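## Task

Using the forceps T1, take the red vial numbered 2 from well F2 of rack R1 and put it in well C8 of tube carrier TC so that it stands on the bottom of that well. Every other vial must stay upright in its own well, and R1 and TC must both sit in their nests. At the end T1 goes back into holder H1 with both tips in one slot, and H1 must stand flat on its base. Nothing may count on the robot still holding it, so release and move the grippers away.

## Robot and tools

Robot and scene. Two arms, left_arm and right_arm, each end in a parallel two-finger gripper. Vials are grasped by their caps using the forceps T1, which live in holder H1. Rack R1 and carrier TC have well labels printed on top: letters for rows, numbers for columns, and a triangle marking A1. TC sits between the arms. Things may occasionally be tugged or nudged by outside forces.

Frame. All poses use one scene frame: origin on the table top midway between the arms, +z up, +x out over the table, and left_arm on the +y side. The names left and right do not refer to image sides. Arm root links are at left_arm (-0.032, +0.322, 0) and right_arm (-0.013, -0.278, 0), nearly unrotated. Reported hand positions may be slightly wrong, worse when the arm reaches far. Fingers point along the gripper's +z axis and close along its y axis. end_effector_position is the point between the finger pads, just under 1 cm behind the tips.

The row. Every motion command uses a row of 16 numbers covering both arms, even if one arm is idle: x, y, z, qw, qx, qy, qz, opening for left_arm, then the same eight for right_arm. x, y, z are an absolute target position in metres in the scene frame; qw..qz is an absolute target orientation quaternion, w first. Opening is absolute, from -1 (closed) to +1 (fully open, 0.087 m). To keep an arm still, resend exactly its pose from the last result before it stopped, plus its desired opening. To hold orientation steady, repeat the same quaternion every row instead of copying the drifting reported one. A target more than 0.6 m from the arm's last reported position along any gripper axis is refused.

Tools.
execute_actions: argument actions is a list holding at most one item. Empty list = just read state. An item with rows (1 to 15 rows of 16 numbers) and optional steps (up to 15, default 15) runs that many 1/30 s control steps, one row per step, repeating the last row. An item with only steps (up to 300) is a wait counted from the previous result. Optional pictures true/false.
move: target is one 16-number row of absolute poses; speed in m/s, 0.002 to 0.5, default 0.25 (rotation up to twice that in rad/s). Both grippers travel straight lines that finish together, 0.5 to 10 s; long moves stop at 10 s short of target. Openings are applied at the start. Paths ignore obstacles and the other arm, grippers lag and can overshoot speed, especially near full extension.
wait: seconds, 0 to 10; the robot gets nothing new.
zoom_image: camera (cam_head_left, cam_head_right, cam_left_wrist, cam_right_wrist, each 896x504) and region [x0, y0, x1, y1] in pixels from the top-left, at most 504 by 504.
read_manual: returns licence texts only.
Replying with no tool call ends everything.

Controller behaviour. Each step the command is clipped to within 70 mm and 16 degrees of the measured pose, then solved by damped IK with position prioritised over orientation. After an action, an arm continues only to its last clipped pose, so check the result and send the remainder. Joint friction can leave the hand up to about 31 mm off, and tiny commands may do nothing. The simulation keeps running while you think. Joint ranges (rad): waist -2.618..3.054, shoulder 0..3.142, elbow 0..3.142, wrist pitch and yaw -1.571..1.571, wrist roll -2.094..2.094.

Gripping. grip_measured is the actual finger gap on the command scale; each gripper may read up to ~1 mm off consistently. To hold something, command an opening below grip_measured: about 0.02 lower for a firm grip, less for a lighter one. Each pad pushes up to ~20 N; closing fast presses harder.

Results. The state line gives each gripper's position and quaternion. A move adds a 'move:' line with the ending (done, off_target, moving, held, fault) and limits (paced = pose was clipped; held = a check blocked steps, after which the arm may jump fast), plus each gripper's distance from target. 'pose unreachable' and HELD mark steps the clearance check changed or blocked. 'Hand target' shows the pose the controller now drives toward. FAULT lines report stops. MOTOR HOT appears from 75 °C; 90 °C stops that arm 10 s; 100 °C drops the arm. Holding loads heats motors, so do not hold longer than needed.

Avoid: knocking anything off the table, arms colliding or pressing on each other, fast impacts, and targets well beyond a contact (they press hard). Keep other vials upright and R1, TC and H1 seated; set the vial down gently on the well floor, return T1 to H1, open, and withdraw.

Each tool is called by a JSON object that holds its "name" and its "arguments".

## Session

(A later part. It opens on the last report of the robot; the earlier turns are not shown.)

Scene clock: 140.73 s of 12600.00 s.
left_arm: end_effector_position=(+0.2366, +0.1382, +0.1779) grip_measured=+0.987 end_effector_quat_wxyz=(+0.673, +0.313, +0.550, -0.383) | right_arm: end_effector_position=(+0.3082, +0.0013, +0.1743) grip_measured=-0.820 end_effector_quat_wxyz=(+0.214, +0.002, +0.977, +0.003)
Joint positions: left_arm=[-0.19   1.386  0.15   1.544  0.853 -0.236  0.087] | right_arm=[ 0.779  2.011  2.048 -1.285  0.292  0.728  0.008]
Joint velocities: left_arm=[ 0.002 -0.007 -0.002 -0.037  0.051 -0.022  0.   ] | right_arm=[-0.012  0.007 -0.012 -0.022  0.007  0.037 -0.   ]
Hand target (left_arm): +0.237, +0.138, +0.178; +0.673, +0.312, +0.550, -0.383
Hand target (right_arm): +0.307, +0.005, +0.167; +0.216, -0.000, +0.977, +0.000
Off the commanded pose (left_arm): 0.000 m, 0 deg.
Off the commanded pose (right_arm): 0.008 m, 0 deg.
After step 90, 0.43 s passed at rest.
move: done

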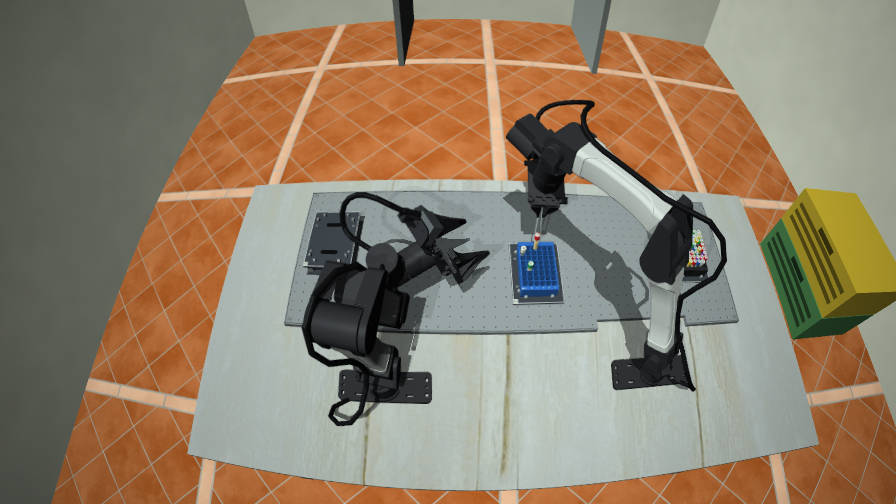

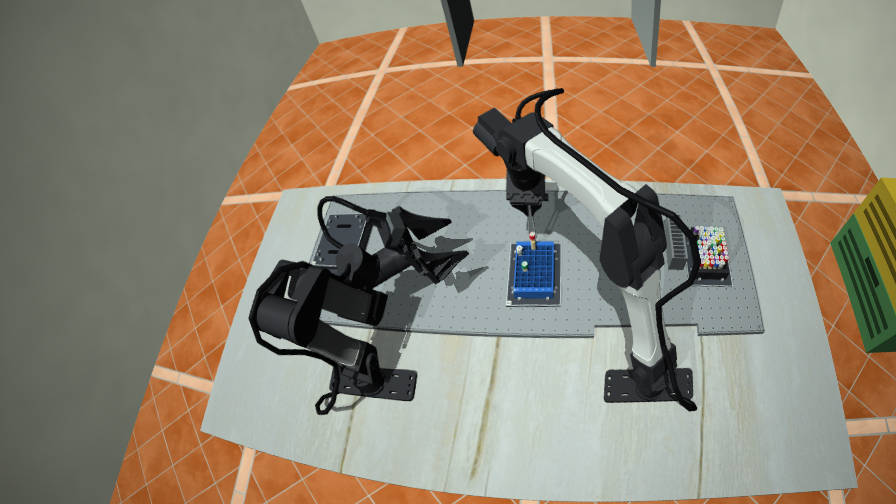

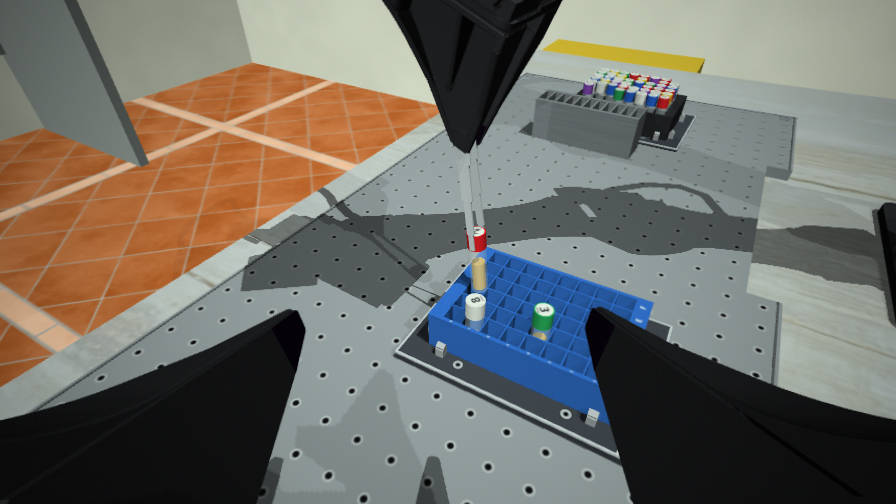

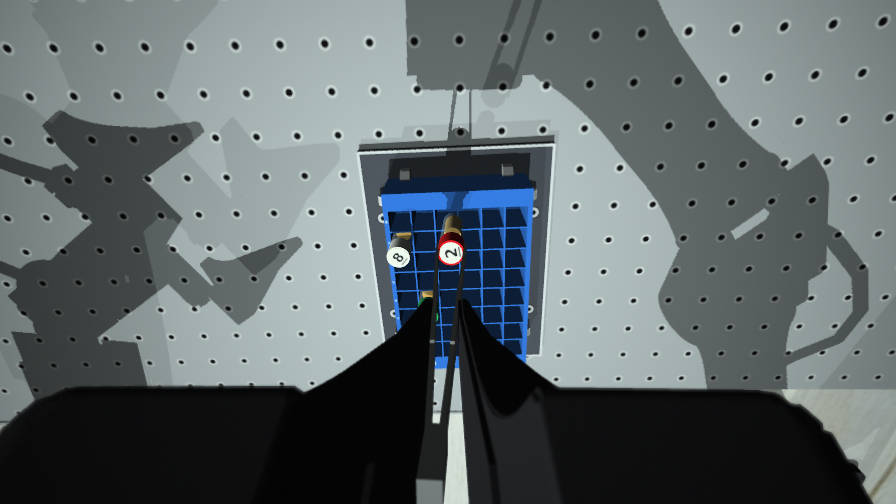

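{"name": "execute_actions", "arguments": {"actions": [{"rows":[[0.2368,0.1383,0.1779,0.673,0.312,0.550,-0.383,1,0.3105,0.009,0.178,0.224,0.0,0.9745,0.0155,-0.825]],"steps":15}]}}

{"name": "zoom_image", "arguments": {"camera": "cam_right_wrist", "region": [370, 150, 530, 310]}}

{"name": "zoom_image", "arguments": {"camera": "cam_left_wrist", "region": [410, 180, 570, 340]}}

Scene clock: 142.67 s of 12600.00 s.
left_arm: end_effector_position=(+0.2366, +0.1382, +0.1779) grip_measured=+0.987 end_effector_quat_wxyz=(+0.673, +0.313, +0.550, -0.383) | right_arm: end_effector_position=(+0.3082, +0.0012, +0.1743) grip_measured=-0.820 end_effector_quat_wxyz=(+0.214, +0.002, +0.977, +0.003)
Joint positions: left_arm=[-0.19   1.386  0.15   1.544  0.853 -0.236  0.087] | right_arm=[ 0.779  2.011  2.048 -1.285  0.292  0.728  0.008]
Joint velocities: left_arm=[ 0.002 -0.022  0.002 -0.007 -0.007  0.037  0.   ] | right_arm=[-0.022  0.012 -0.012 -0.037 -0.022  0.037  0.001]
Hand target (left_arm): +0.237, +0.138, +0.178; +0.673, +0.312, +0.550, -0.383
Hand target (right_arm): +0.310, +0.009, +0.178; +0.224, +0.000, +0.974, +0.015
Off the commanded pose (left_arm): 0.000 m, 0 deg.
Off the commanded pose (right_arm): 0.009 m, 2 deg.
Steps of this call (steps 1 to 43: nothing new was sent; steps 44 to 58: all 15 steps of this action). Readings (end_effector_position):
44: left_arm (+0.2366, +0.1382, +0.1779) | right_arm (+0.3082, +0.0012, +0.1743)
45: left_arm (+0.2366, +0.1382, +0.1779) | right_arm (+0.3082, +0.0012, +0.1743)
47: left_arm (+0.2366, +0.1382, +0.1779) | right_arm (+0.3082, +0.0012, +0.1743)
51: left_arm (+0.2366, +0.1382, +0.1779) | right_arm (+0.3082, +0.0012, +0.1743)
58: the state above

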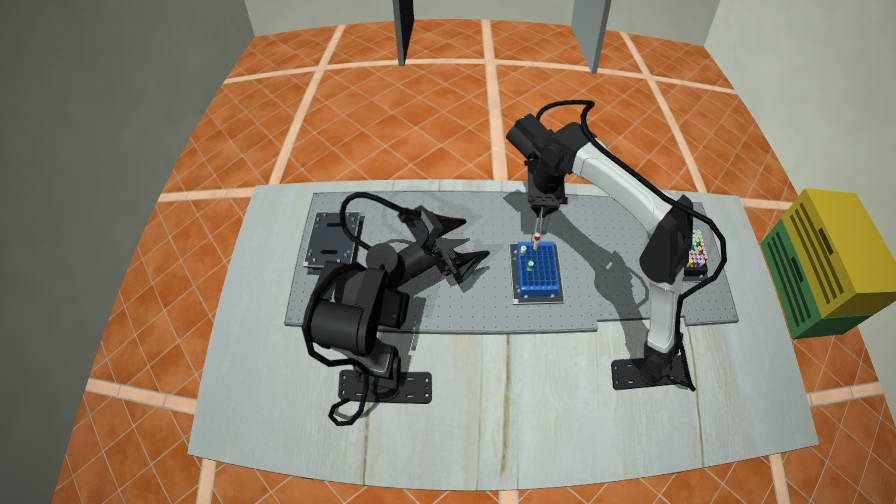

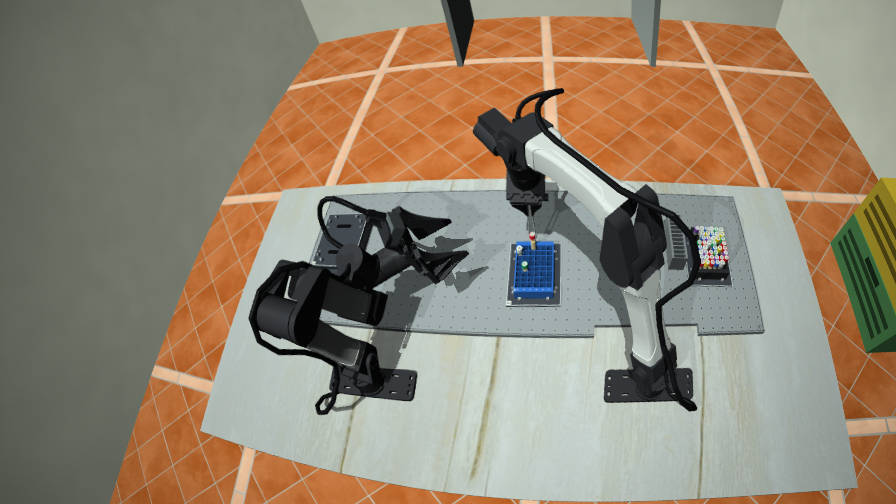

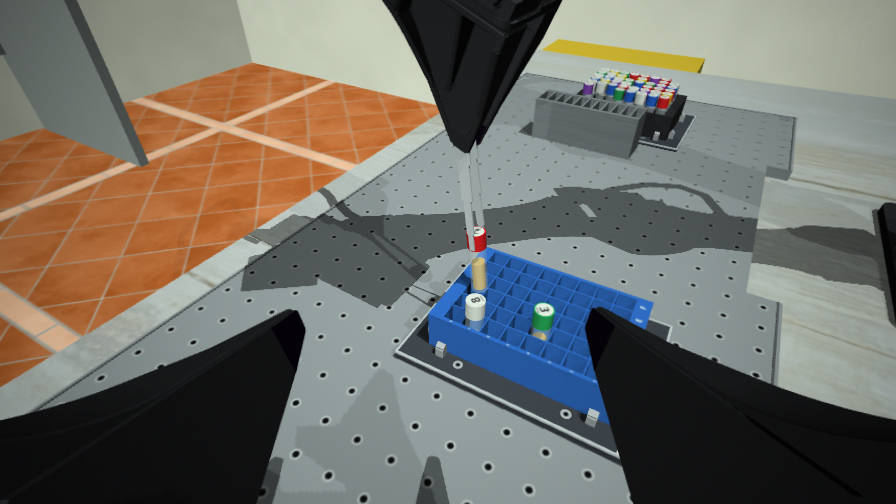

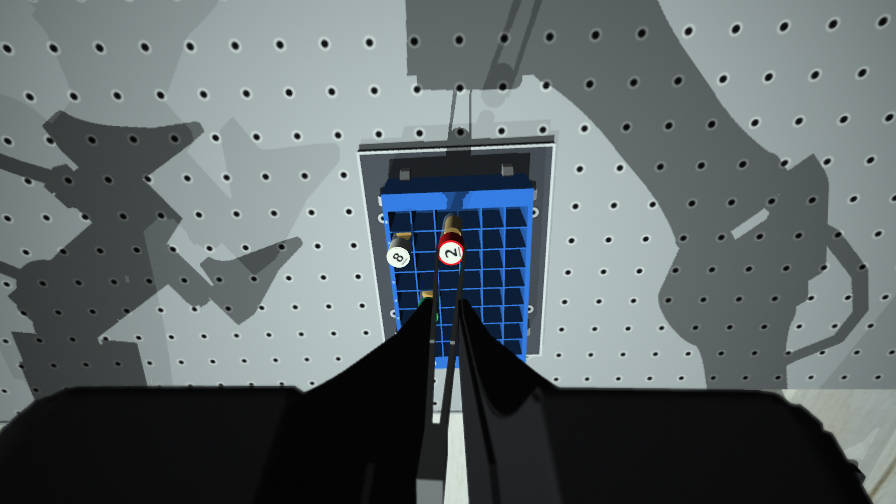

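Region (370, 150, 530, 310) of cam_right_wrist's 896x504 image, scaled by 3.150, with more detail than that image has.

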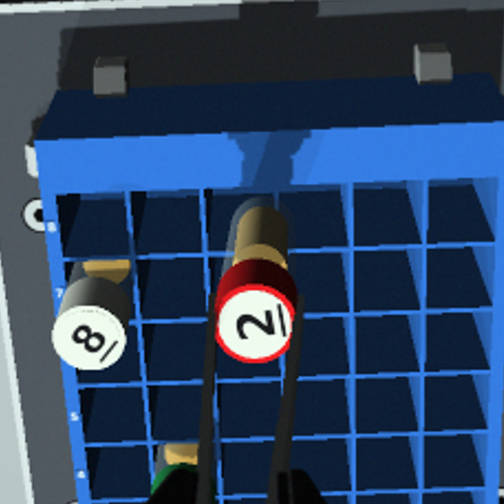

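Region (410, 180, 570, 340) of cam_left_wrist's 896x504 image, scaled by 3.150, with more detail than that image has.

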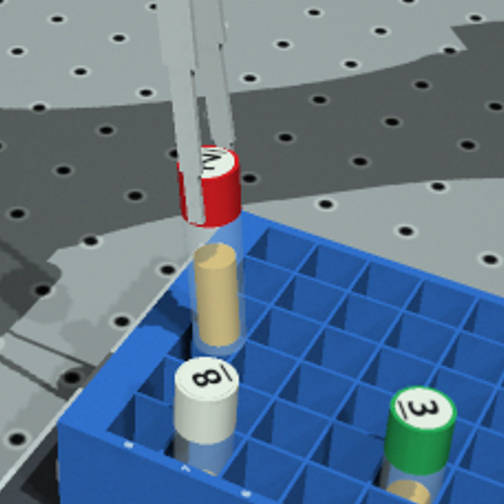

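{"name": "execute_actions", "arguments": {"actions": [{"rows":[[0.2368,0.1383,0.1779,0.673,0.312,0.550,-0.383,1,0.3095,0.010,0.1755,0.224,0.0,0.9745,0.0155,-0.825]],"steps":15}]}}

{"name": "zoom_image", "arguments": {"camera": "cam_right_wrist", "region": [370, 150, 530, 310]}}

Scene clock: 143.77 s of 12600.00 s.
left_arm: end_effector_position=(+0.2366, +0.1382, +0.1779) grip_measured=+0.987 end_effector_quat_wxyz=(+0.673, +0.313, +0.550, -0.383) | right_arm: end_effector_position=(+0.3095, +0.0025, +0.1747) grip_measured=-0.820 end_effector_quat_wxyz=(+0.217, +0.003, +0.976, +0.006)
Joint positions: left_arm=[-0.19   1.386  0.15   1.544  0.853 -0.236  0.087] | right_arm=[ 0.779  2.011  2.048 -1.278  0.292  0.728  0.008]
Joint velocities: left_arm=[ 0.012 -0.012  0.002  0.007  0.022  0.037 -0.001] | right_arm=[-0.002 -0.007 -0.022 -0.022 -0.051  0.051 -0.001]
Hand target (left_arm): +0.237, +0.138, +0.178; +0.673, +0.312, +0.550, -0.383
Hand target (right_arm): +0.309, +0.010, +0.176; +0.224, +0.000, +0.975, +0.016
Off the commanded pose (left_arm): 0.000 m, 0 deg.
Off the commanded pose (right_arm): 0.008 m, 1 deg.
Steps of this call (steps 1 to 18: nothing new was sent; steps 19 to 33: all 15 steps of this action). Readings (end_effector_position):
19: left_arm (+0.2366, +0.1382, +0.1779) | right_arm (+0.3084, +0.0013, +0.1744)
20: left_arm (+0.2366, +0.1382, +0.1779) | right_arm (+0.3086, +0.0015, +0.1744)
22: left_arm (+0.2366, +0.1382, +0.1779) | right_arm (+0.3089, +0.0018, +0.1745)
26: left_arm (+0.2366, +0.1382, +0.1779) | right_arm (+0.3095, +0.0024, +0.1747)
33: the state above

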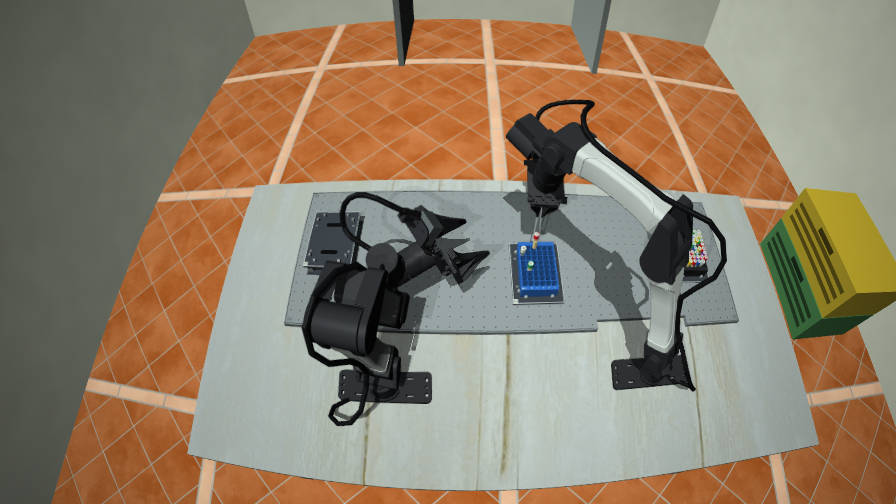

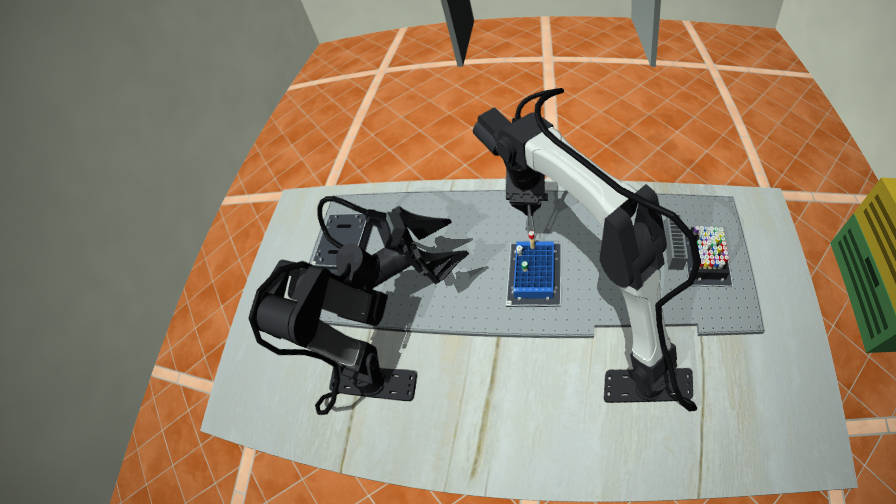

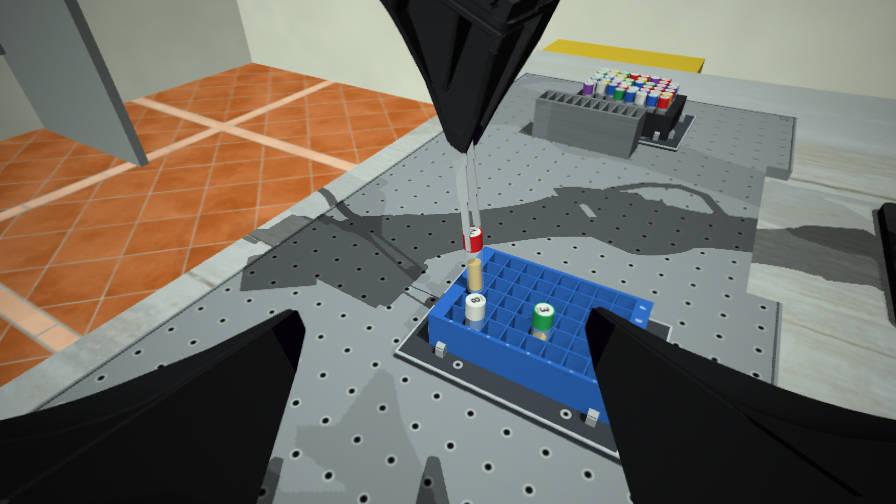

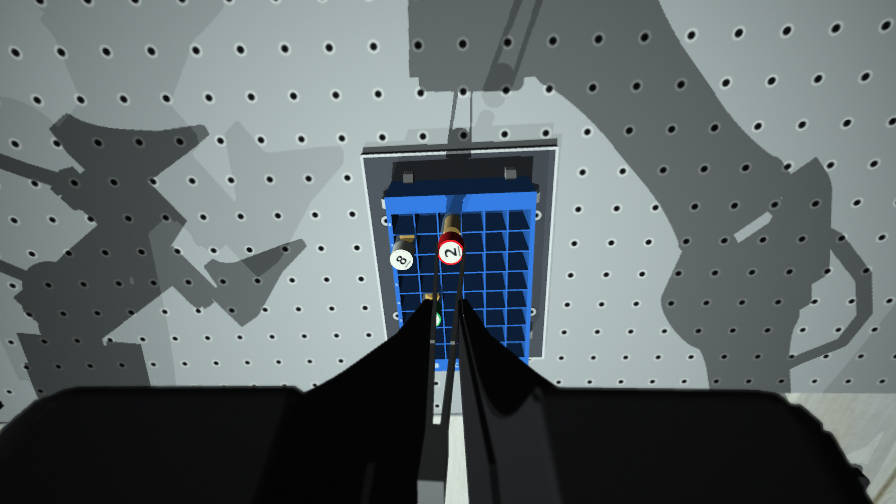

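Region (370, 150, 530, 310) of cam_right_wrist's 896x504 image, scaled by 3.150, with more detail than that image has.

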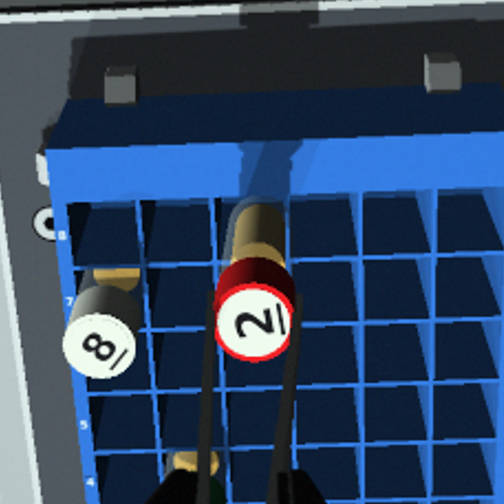

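{"name": "move", "arguments": {"target": [0.2368,0.1383,0.1779,0.673,0.312,0.550,-0.383,1,0.3055,0.007,0.158,0.217,0,0.976,0.004,-0.825], "speed": 0.02}}

{"name": "zoom_image", "arguments": {"camera": "cam_right_wrist", "region": [370, 150, 530, 310]}}

{"name": "zoom_image", "arguments": {"camera": "cam_left_wrist", "region": [410, 180, 570, 340]}}

Scene clock: 146.33 s of 12600.00 s.
left_arm: end_effector_position=(+0.2366, +0.1382, +0.1779) grip_measured=+0.987 end_effector_quat_wxyz=(+0.673, +0.313, +0.550, -0.383) | right_arm: end_effector_position=(+0.3108, +0.0051, +0.1645) grip_measured=-0.820 end_effector_quat_wxyz=(+0.222, +0.003, +0.975, +0.006)
Joint positions: left_arm=[-0.19   1.386  0.15   1.544  0.853 -0.236  0.087] | right_arm=[ 0.784  2.001  1.99  -1.222  0.299  0.73   0.008]
Joint velocities: left_arm=[-0.002  0.007 -0.017 -0.007 -0.139 -0.066  0.   ] | right_arm=[-0.002 -0.002 -0.007 -0.066 -0.007 -0.066  0.   ]
Hand target (left_arm): +0.237, +0.138, +0.178; +0.673, +0.312, +0.550, -0.383
Hand target (right_arm): +0.306, +0.007, +0.158; +0.217, -0.000, +0.976, +0.004
Off the commanded pose (left_arm): 0.000 m, 0 deg.
Off the commanded pose (right_arm): 0.009 m, 1 deg.
move: done

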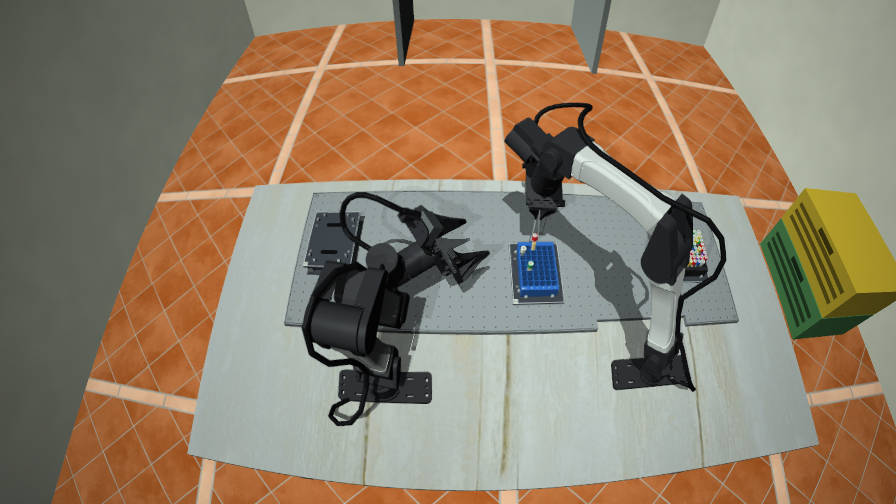

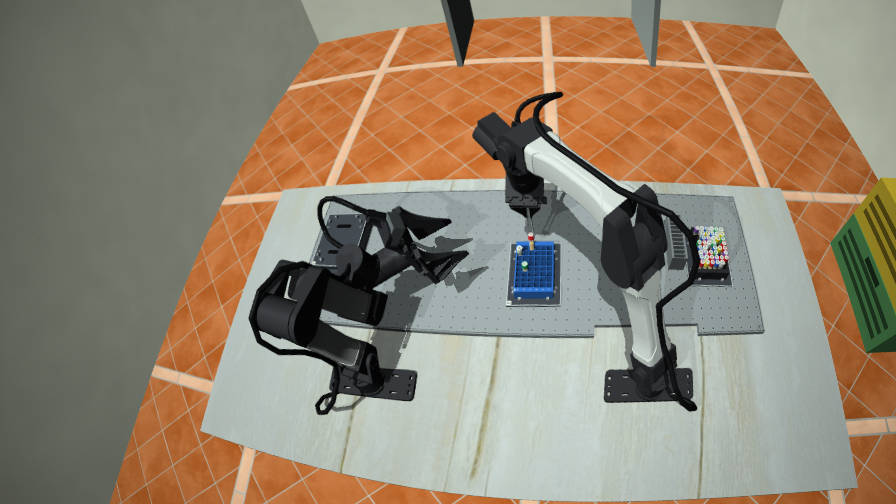

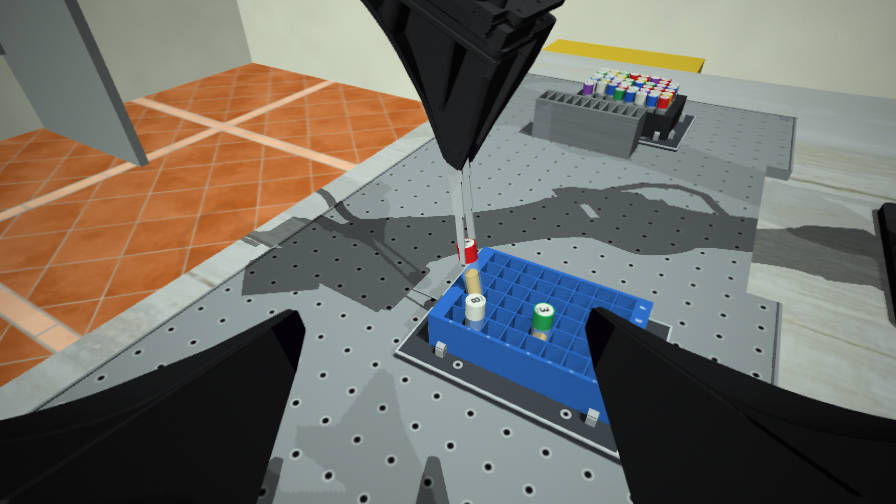

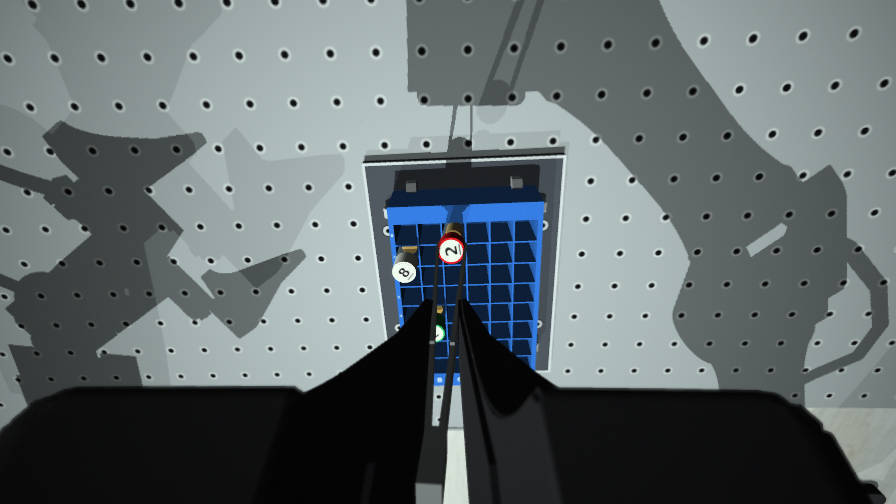

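Region (370, 150, 530, 310) of cam_right_wrist's 896x504 image, scaled by 3.150, with more detail than that image has.

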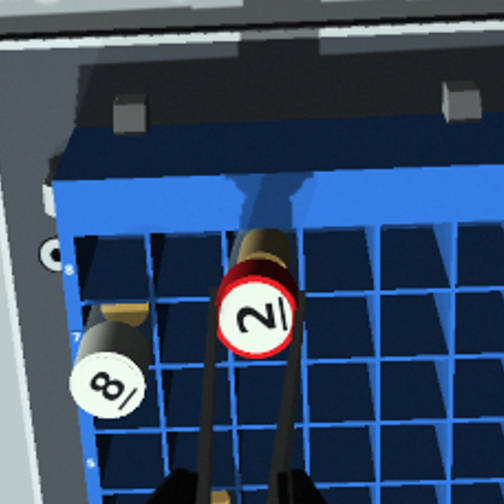

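Region (410, 180, 570, 340) of cam_left_wrist's 896x504 image, scaled by 3.150, with more detail than that image has.

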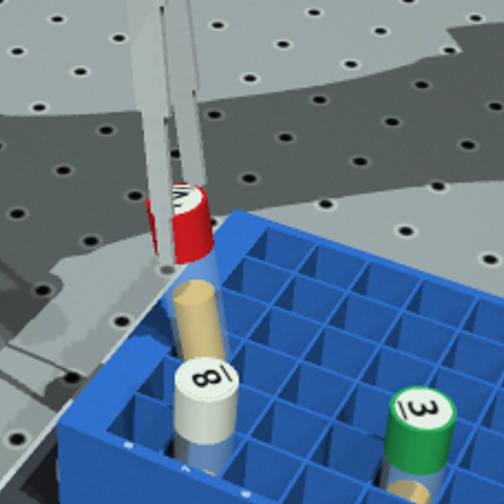

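{"name": "move", "arguments": {"target": [0.2368,0.1383,0.1779,0.673,0.312,0.550,-0.383,1,0.301,0.004,0.148,0.208,0,0.978,-0.004,-0.825], "speed": 0.015}}

{"name": "zoom_image", "arguments": {"camera": "cam_left_wrist", "region": [410, 180, 570, 340]}}

Scene clock: 148.87 s of 12600.00 s.
left_arm: end_effector_position=(+0.2366, +0.1382, +0.1779) grip_measured=+0.987 end_effector_quat_wxyz=(+0.673, +0.313, +0.550, -0.383) | right_arm: end_effector_position=(+0.3066, +0.0038, +0.1520) grip_measured=-0.820 end_effector_quat_wxyz=(+0.212, +0.003, +0.977, -0.001)
Joint positions: left_arm=[-0.19   1.386  0.15   1.544  0.853 -0.236  0.087] | right_arm=[ 0.788  2.001  1.945 -1.204  0.299  0.74   0.008]
Joint velocities: left_arm=[-0.002  0.007  0.002  0.022  0.022 -0.007 -0.   ] | right_arm=[ 0.017 -0.017 -0.002  0.037  0.037 -0.022  0.001]
Hand target (left_arm): +0.237, +0.138, +0.178; +0.673, +0.312, +0.550, -0.383
Hand target (right_arm): +0.301, +0.004, +0.148; +0.208, -0.000, +0.978, -0.004
Off the commanded pose (left_arm): 0.000 m, 0 deg.
Off the commanded pose (right_arm): 0.007 m, 1 deg.
move: done

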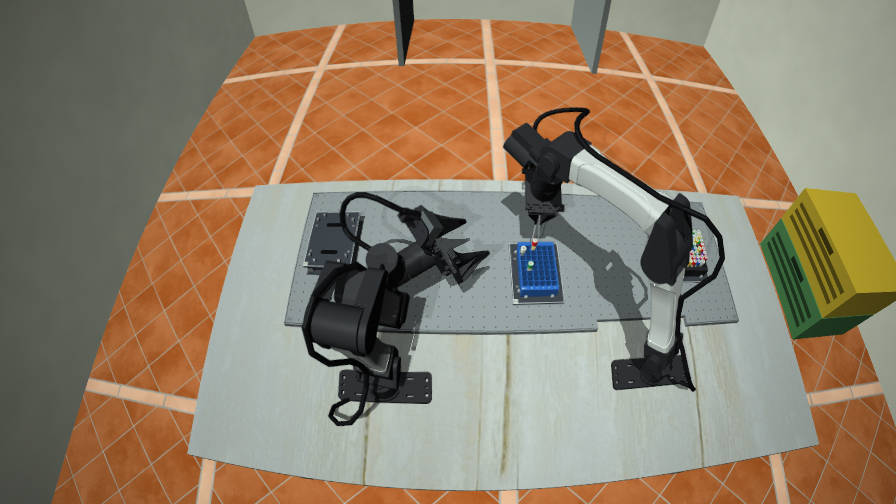

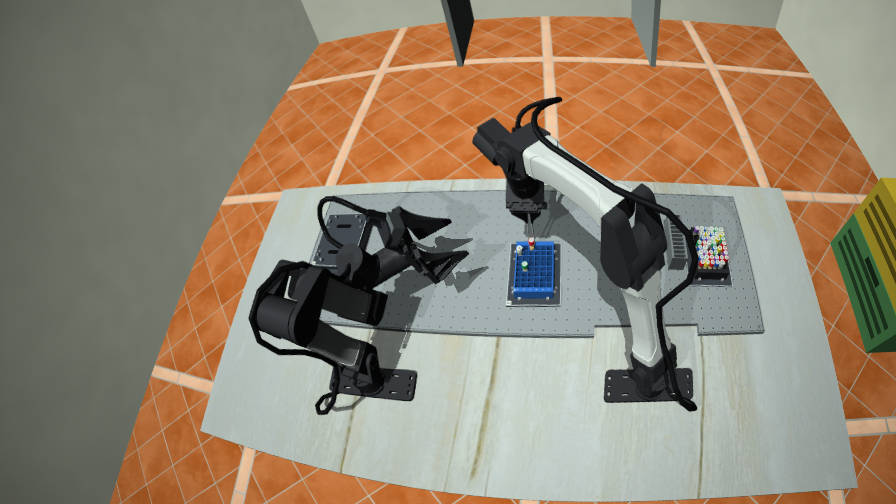

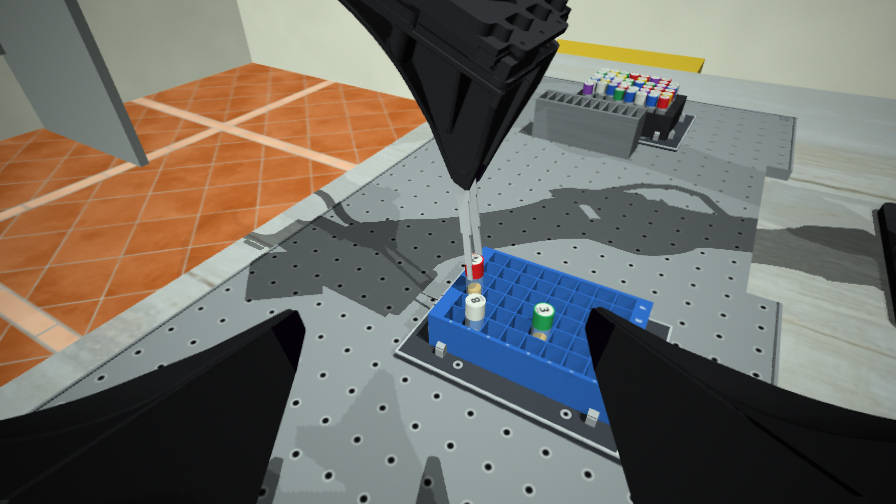

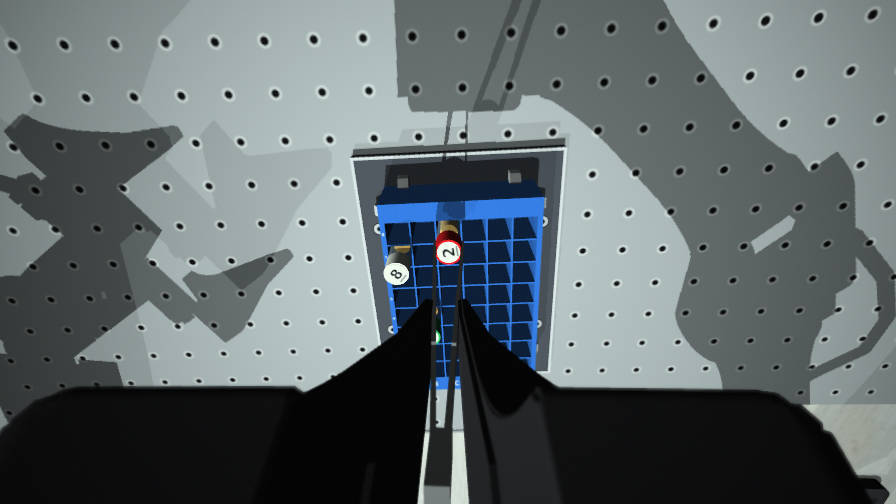

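Region (410, 180, 570, 340) of cam_left_wrist's 896x504 image, scaled by 3.150, with more detail than that image has.

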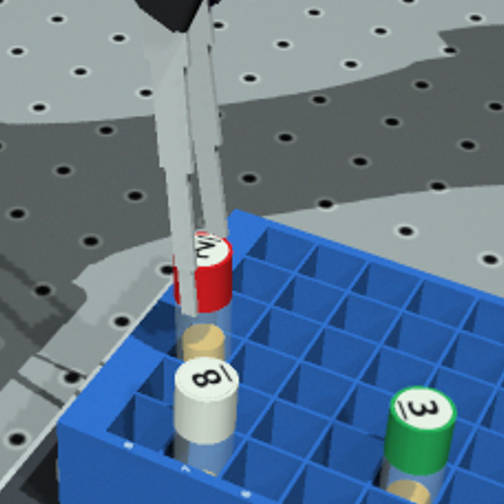

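A few mm from the floor; release.

{"name": "execute_actions", "arguments": {"actions": [{"rows":[[0.2368,0.1383,0.1779,0.673,0.312,0.550,-0.383,1,0.3066,0.0038,0.152,0.212,0.003,0.977,-0.001,-0.755]],"steps":15}], "pictures": false}}

{"name": "move", "arguments": {"target": [0.2368,0.1383,0.1779,0.673,0.312,0.550,-0.383,1,0.308,0.005,0.195,0.22,0,0.975,0.005,-0.755], "speed": 0.04}}

{"name": "zoom_image", "arguments": {"camera": "cam_left_wrist", "region": [410, 180, 570, 340]}}

Scene clock: 150.67 s of 12600.00 s.
left_arm: end_effector_position=(+0.2366, +0.1382, +0.1779) grip_measured=+0.987 end_effector_quat_wxyz=(+0.673, +0.313, +0.550, -0.383) | right_arm: end_effector_position=(+0.3066, +0.0038, +0.1520) grip_measured=-0.755 end_effector_quat_wxyz=(+0.212, +0.003, +0.977, -0.001)
Joint positions: left_arm=[-0.19   1.386  0.15   1.544  0.853 -0.236  0.087] | right_arm=[ 0.788  2.001  1.945 -1.204  0.299  0.74   0.011]
Joint velocities: left_arm=[-0.007 -0.007 -0.007 -0.022 -0.007  0.081 -0.   ] | right_arm=[ 0.002  0.002 -0.007  0.051  0.037  0.007 -0.001]
Hand target (left_arm): +0.237, +0.138, +0.178; +0.673, +0.312, +0.550, -0.383
Hand target (right_arm): +0.307, +0.004, +0.152; +0.212, +0.003, +0.977, -0.001
Off the commanded pose (left_arm): 0.000 m, 0 deg.
Off the commanded pose (right_arm): 0.000 m, 0 deg.
Steps of this call (steps 1 to 39: nothing new was sent; steps 40 to 54: all 15 steps of this action). Readings (end_effector_position):
40: left_arm (+0.2366, +0.1382, +0.1779) | right_arm (+0.3066, +0.0038, +0.1520)
41: left_arm (+0.2366, +0.1382, +0.1779) | right_arm (+0.3066, +0.0038, +0.1520)
43: left_arm (+0.2366, +0.1382, +0.1779) | right_arm (+0.3066, +0.0038, +0.1520)
47: left_arm (+0.2366, +0.1382, +0.1779) | right_arm (+0.3066, +0.0038, +0.1520)
54: the state above

Scene clock: 152.43 s of 12600.00 s.
left_arm: end_effector_position=(+0.2366, +0.1382, +0.1779) grip_measured=+0.987 end_effector_quat_wxyz=(+0.673, +0.313, +0.550, -0.383) | right_arm: end_effector_position=(+0.3065, +0.0037, +0.1945) grip_measured=-0.755 end_effector_quat_wxyz=(+0.222, +0.004, +0.975, +0.008)
Joint positions: left_arm=[-0.19   1.386  0.15   1.544  0.853 -0.236  0.087] | right_arm=[ 0.788  2.023  2.146 -1.355  0.299  0.738  0.011]
Joint velocities: left_arm=[-0.007 -0.007  0.022  0.007  0.007  0.007 -0.001] | right_arm=[-0.002 -0.007  0.002 -0.081  0.007  0.007 -0.   ]
Hand target (left_arm): +0.237, +0.138, +0.178; +0.673, +0.312, +0.550, -0.383
Hand target (right_arm): +0.307, +0.004, +0.195; +0.220, +0.000, +0.975, +0.005
Off the commanded pose (left_arm): 0.000 m, 0 deg.
Off the commanded pose (right_arm): 0.002 m, 1 deg.
move: done

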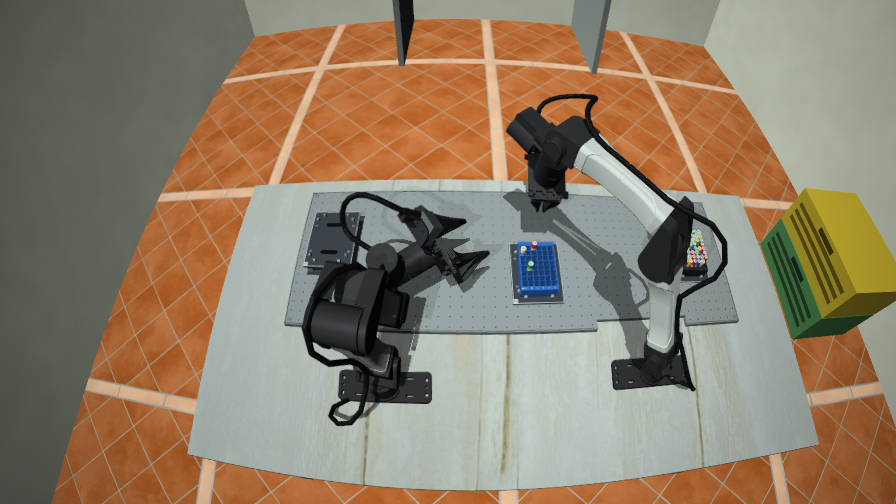

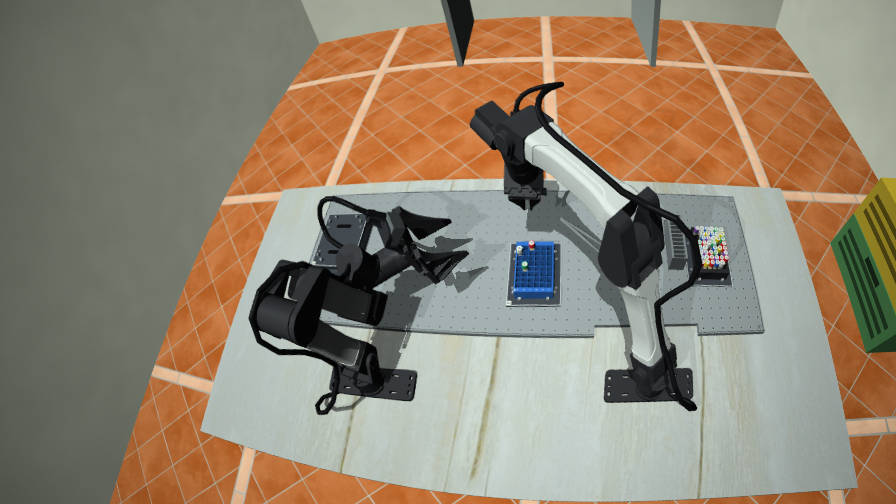

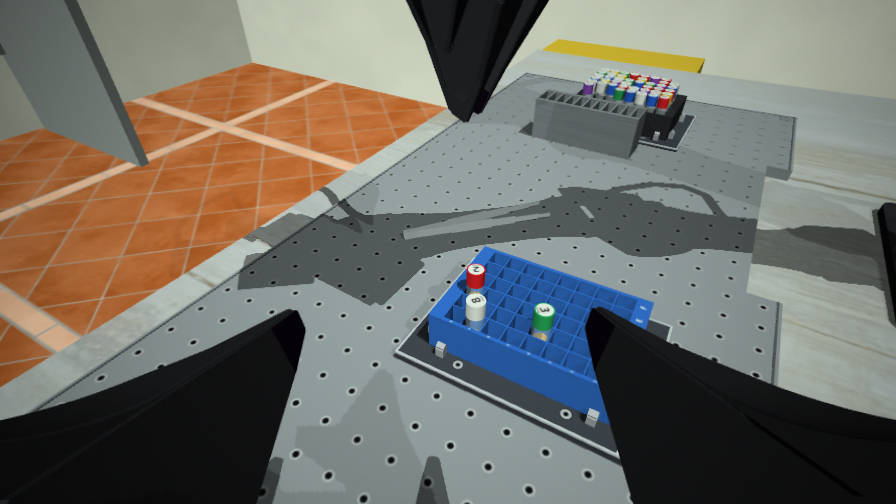

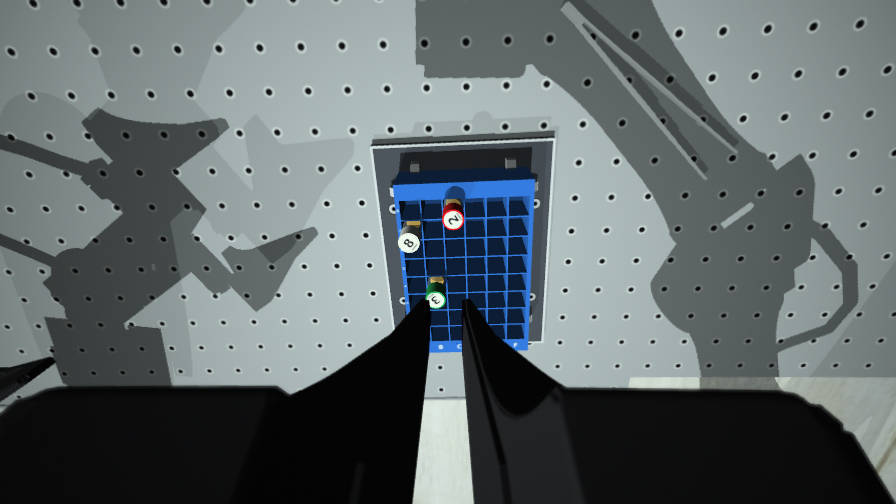

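Region (410, 180, 570, 340) of cam_left_wrist's 896x504 image, scaled by 3.150, with more detail than that image has.

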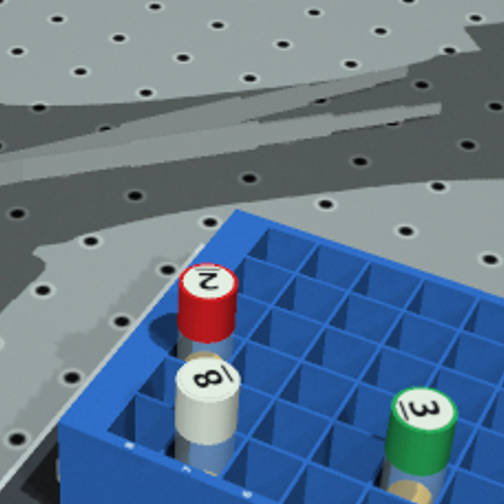

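{"name": "move", "arguments": {"target": [0.2368,0.1383,0.1779,0.673,0.312,0.550,-0.383,1,0.378,-0.108,0.07,0.040,-0.430,0.902,0.019,-0.3], "speed": 0.15}}

Scene clock: 157.27 s of 12600.00 s.
left_arm: end_effector_position=(+0.2366, +0.1382, +0.1779) grip_measured=+0.987 end_effector_quat_wxyz=(+0.673, +0.313, +0.550, -0.383) | right_arm: end_effector_position=(+0.3791, -0.1061, +0.0670) grip_measured=-0.300 end_effector_quat_wxyz=(+0.042, -0.431, +0.901, +0.010)
Joint positions: left_arm=[-0.19   1.386  0.15   1.544  0.853 -0.236  0.087] | right_arm=[ 0.453  2.282  2.065 -1.27  -0.021 -0.445  0.031]
Joint velocities: left_arm=[ 0.002  0.007 -0.032 -0.066 -0.037 -0.007 -0.   ] | right_arm=[-0.007 -0.002  0.007 -0.051  0.051 -0.007  0.   ]
Hand target (left_arm): +0.237, +0.138, +0.178; +0.673, +0.312, +0.550, -0.383
Hand target (right_arm): +0.381, -0.107, +0.069; +0.040, -0.432, +0.901, +0.016
Off the commanded pose (left_arm): 0.000 m, 0 deg.
Off the commanded pose (right_arm): 0.004 m, 1 deg.
move: done

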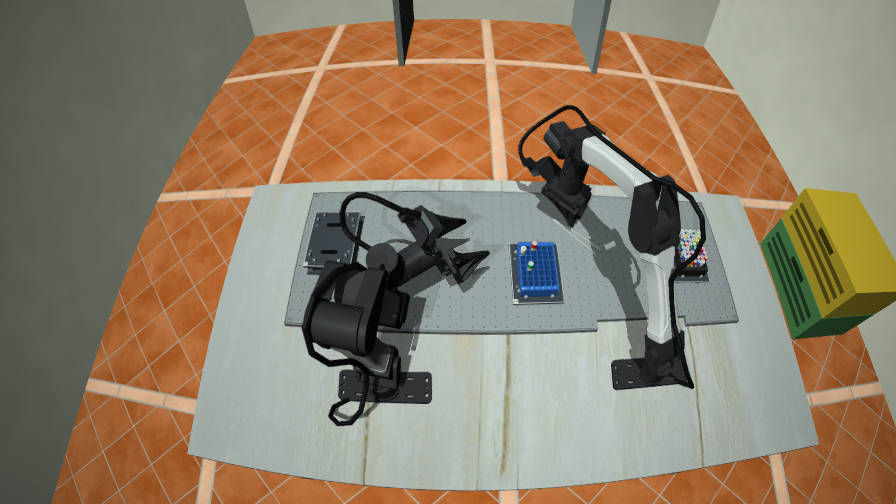

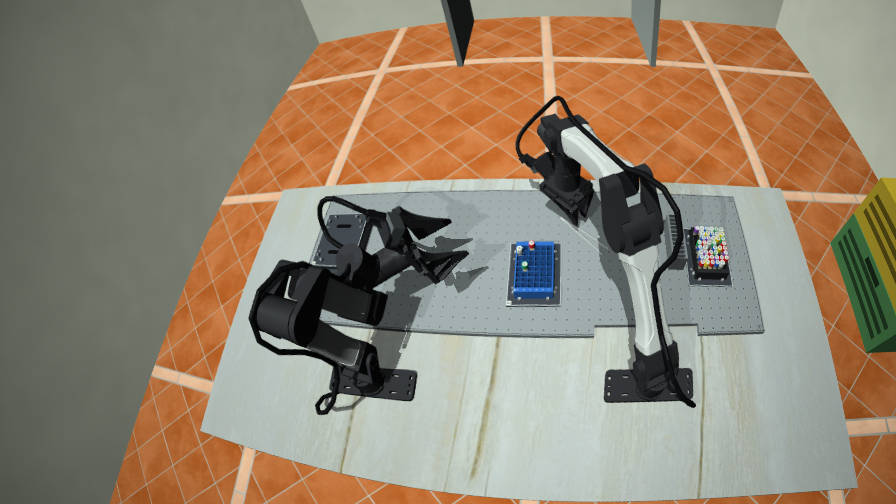

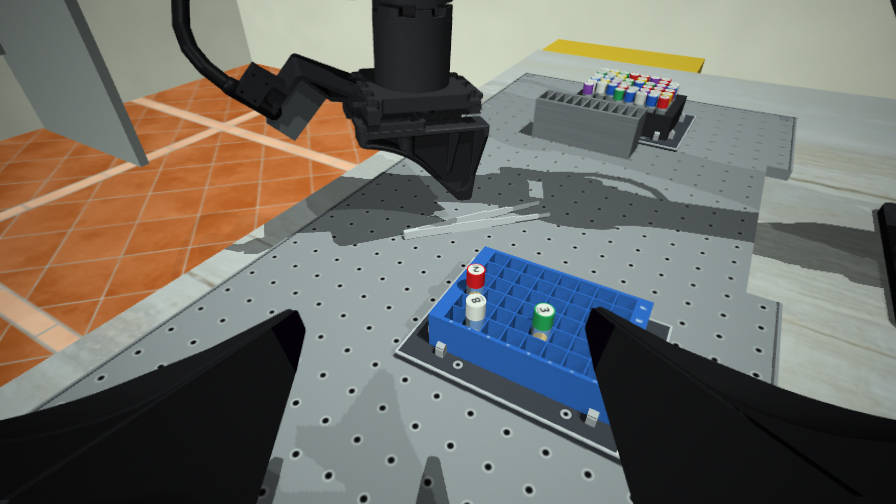

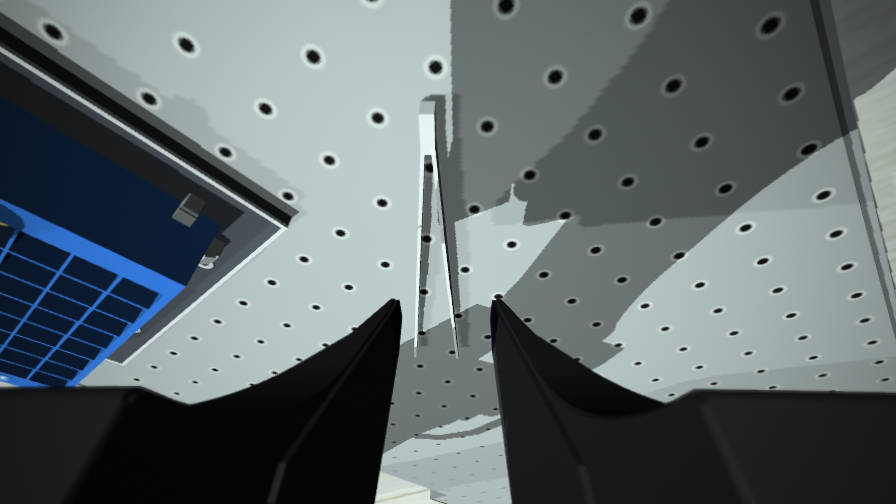

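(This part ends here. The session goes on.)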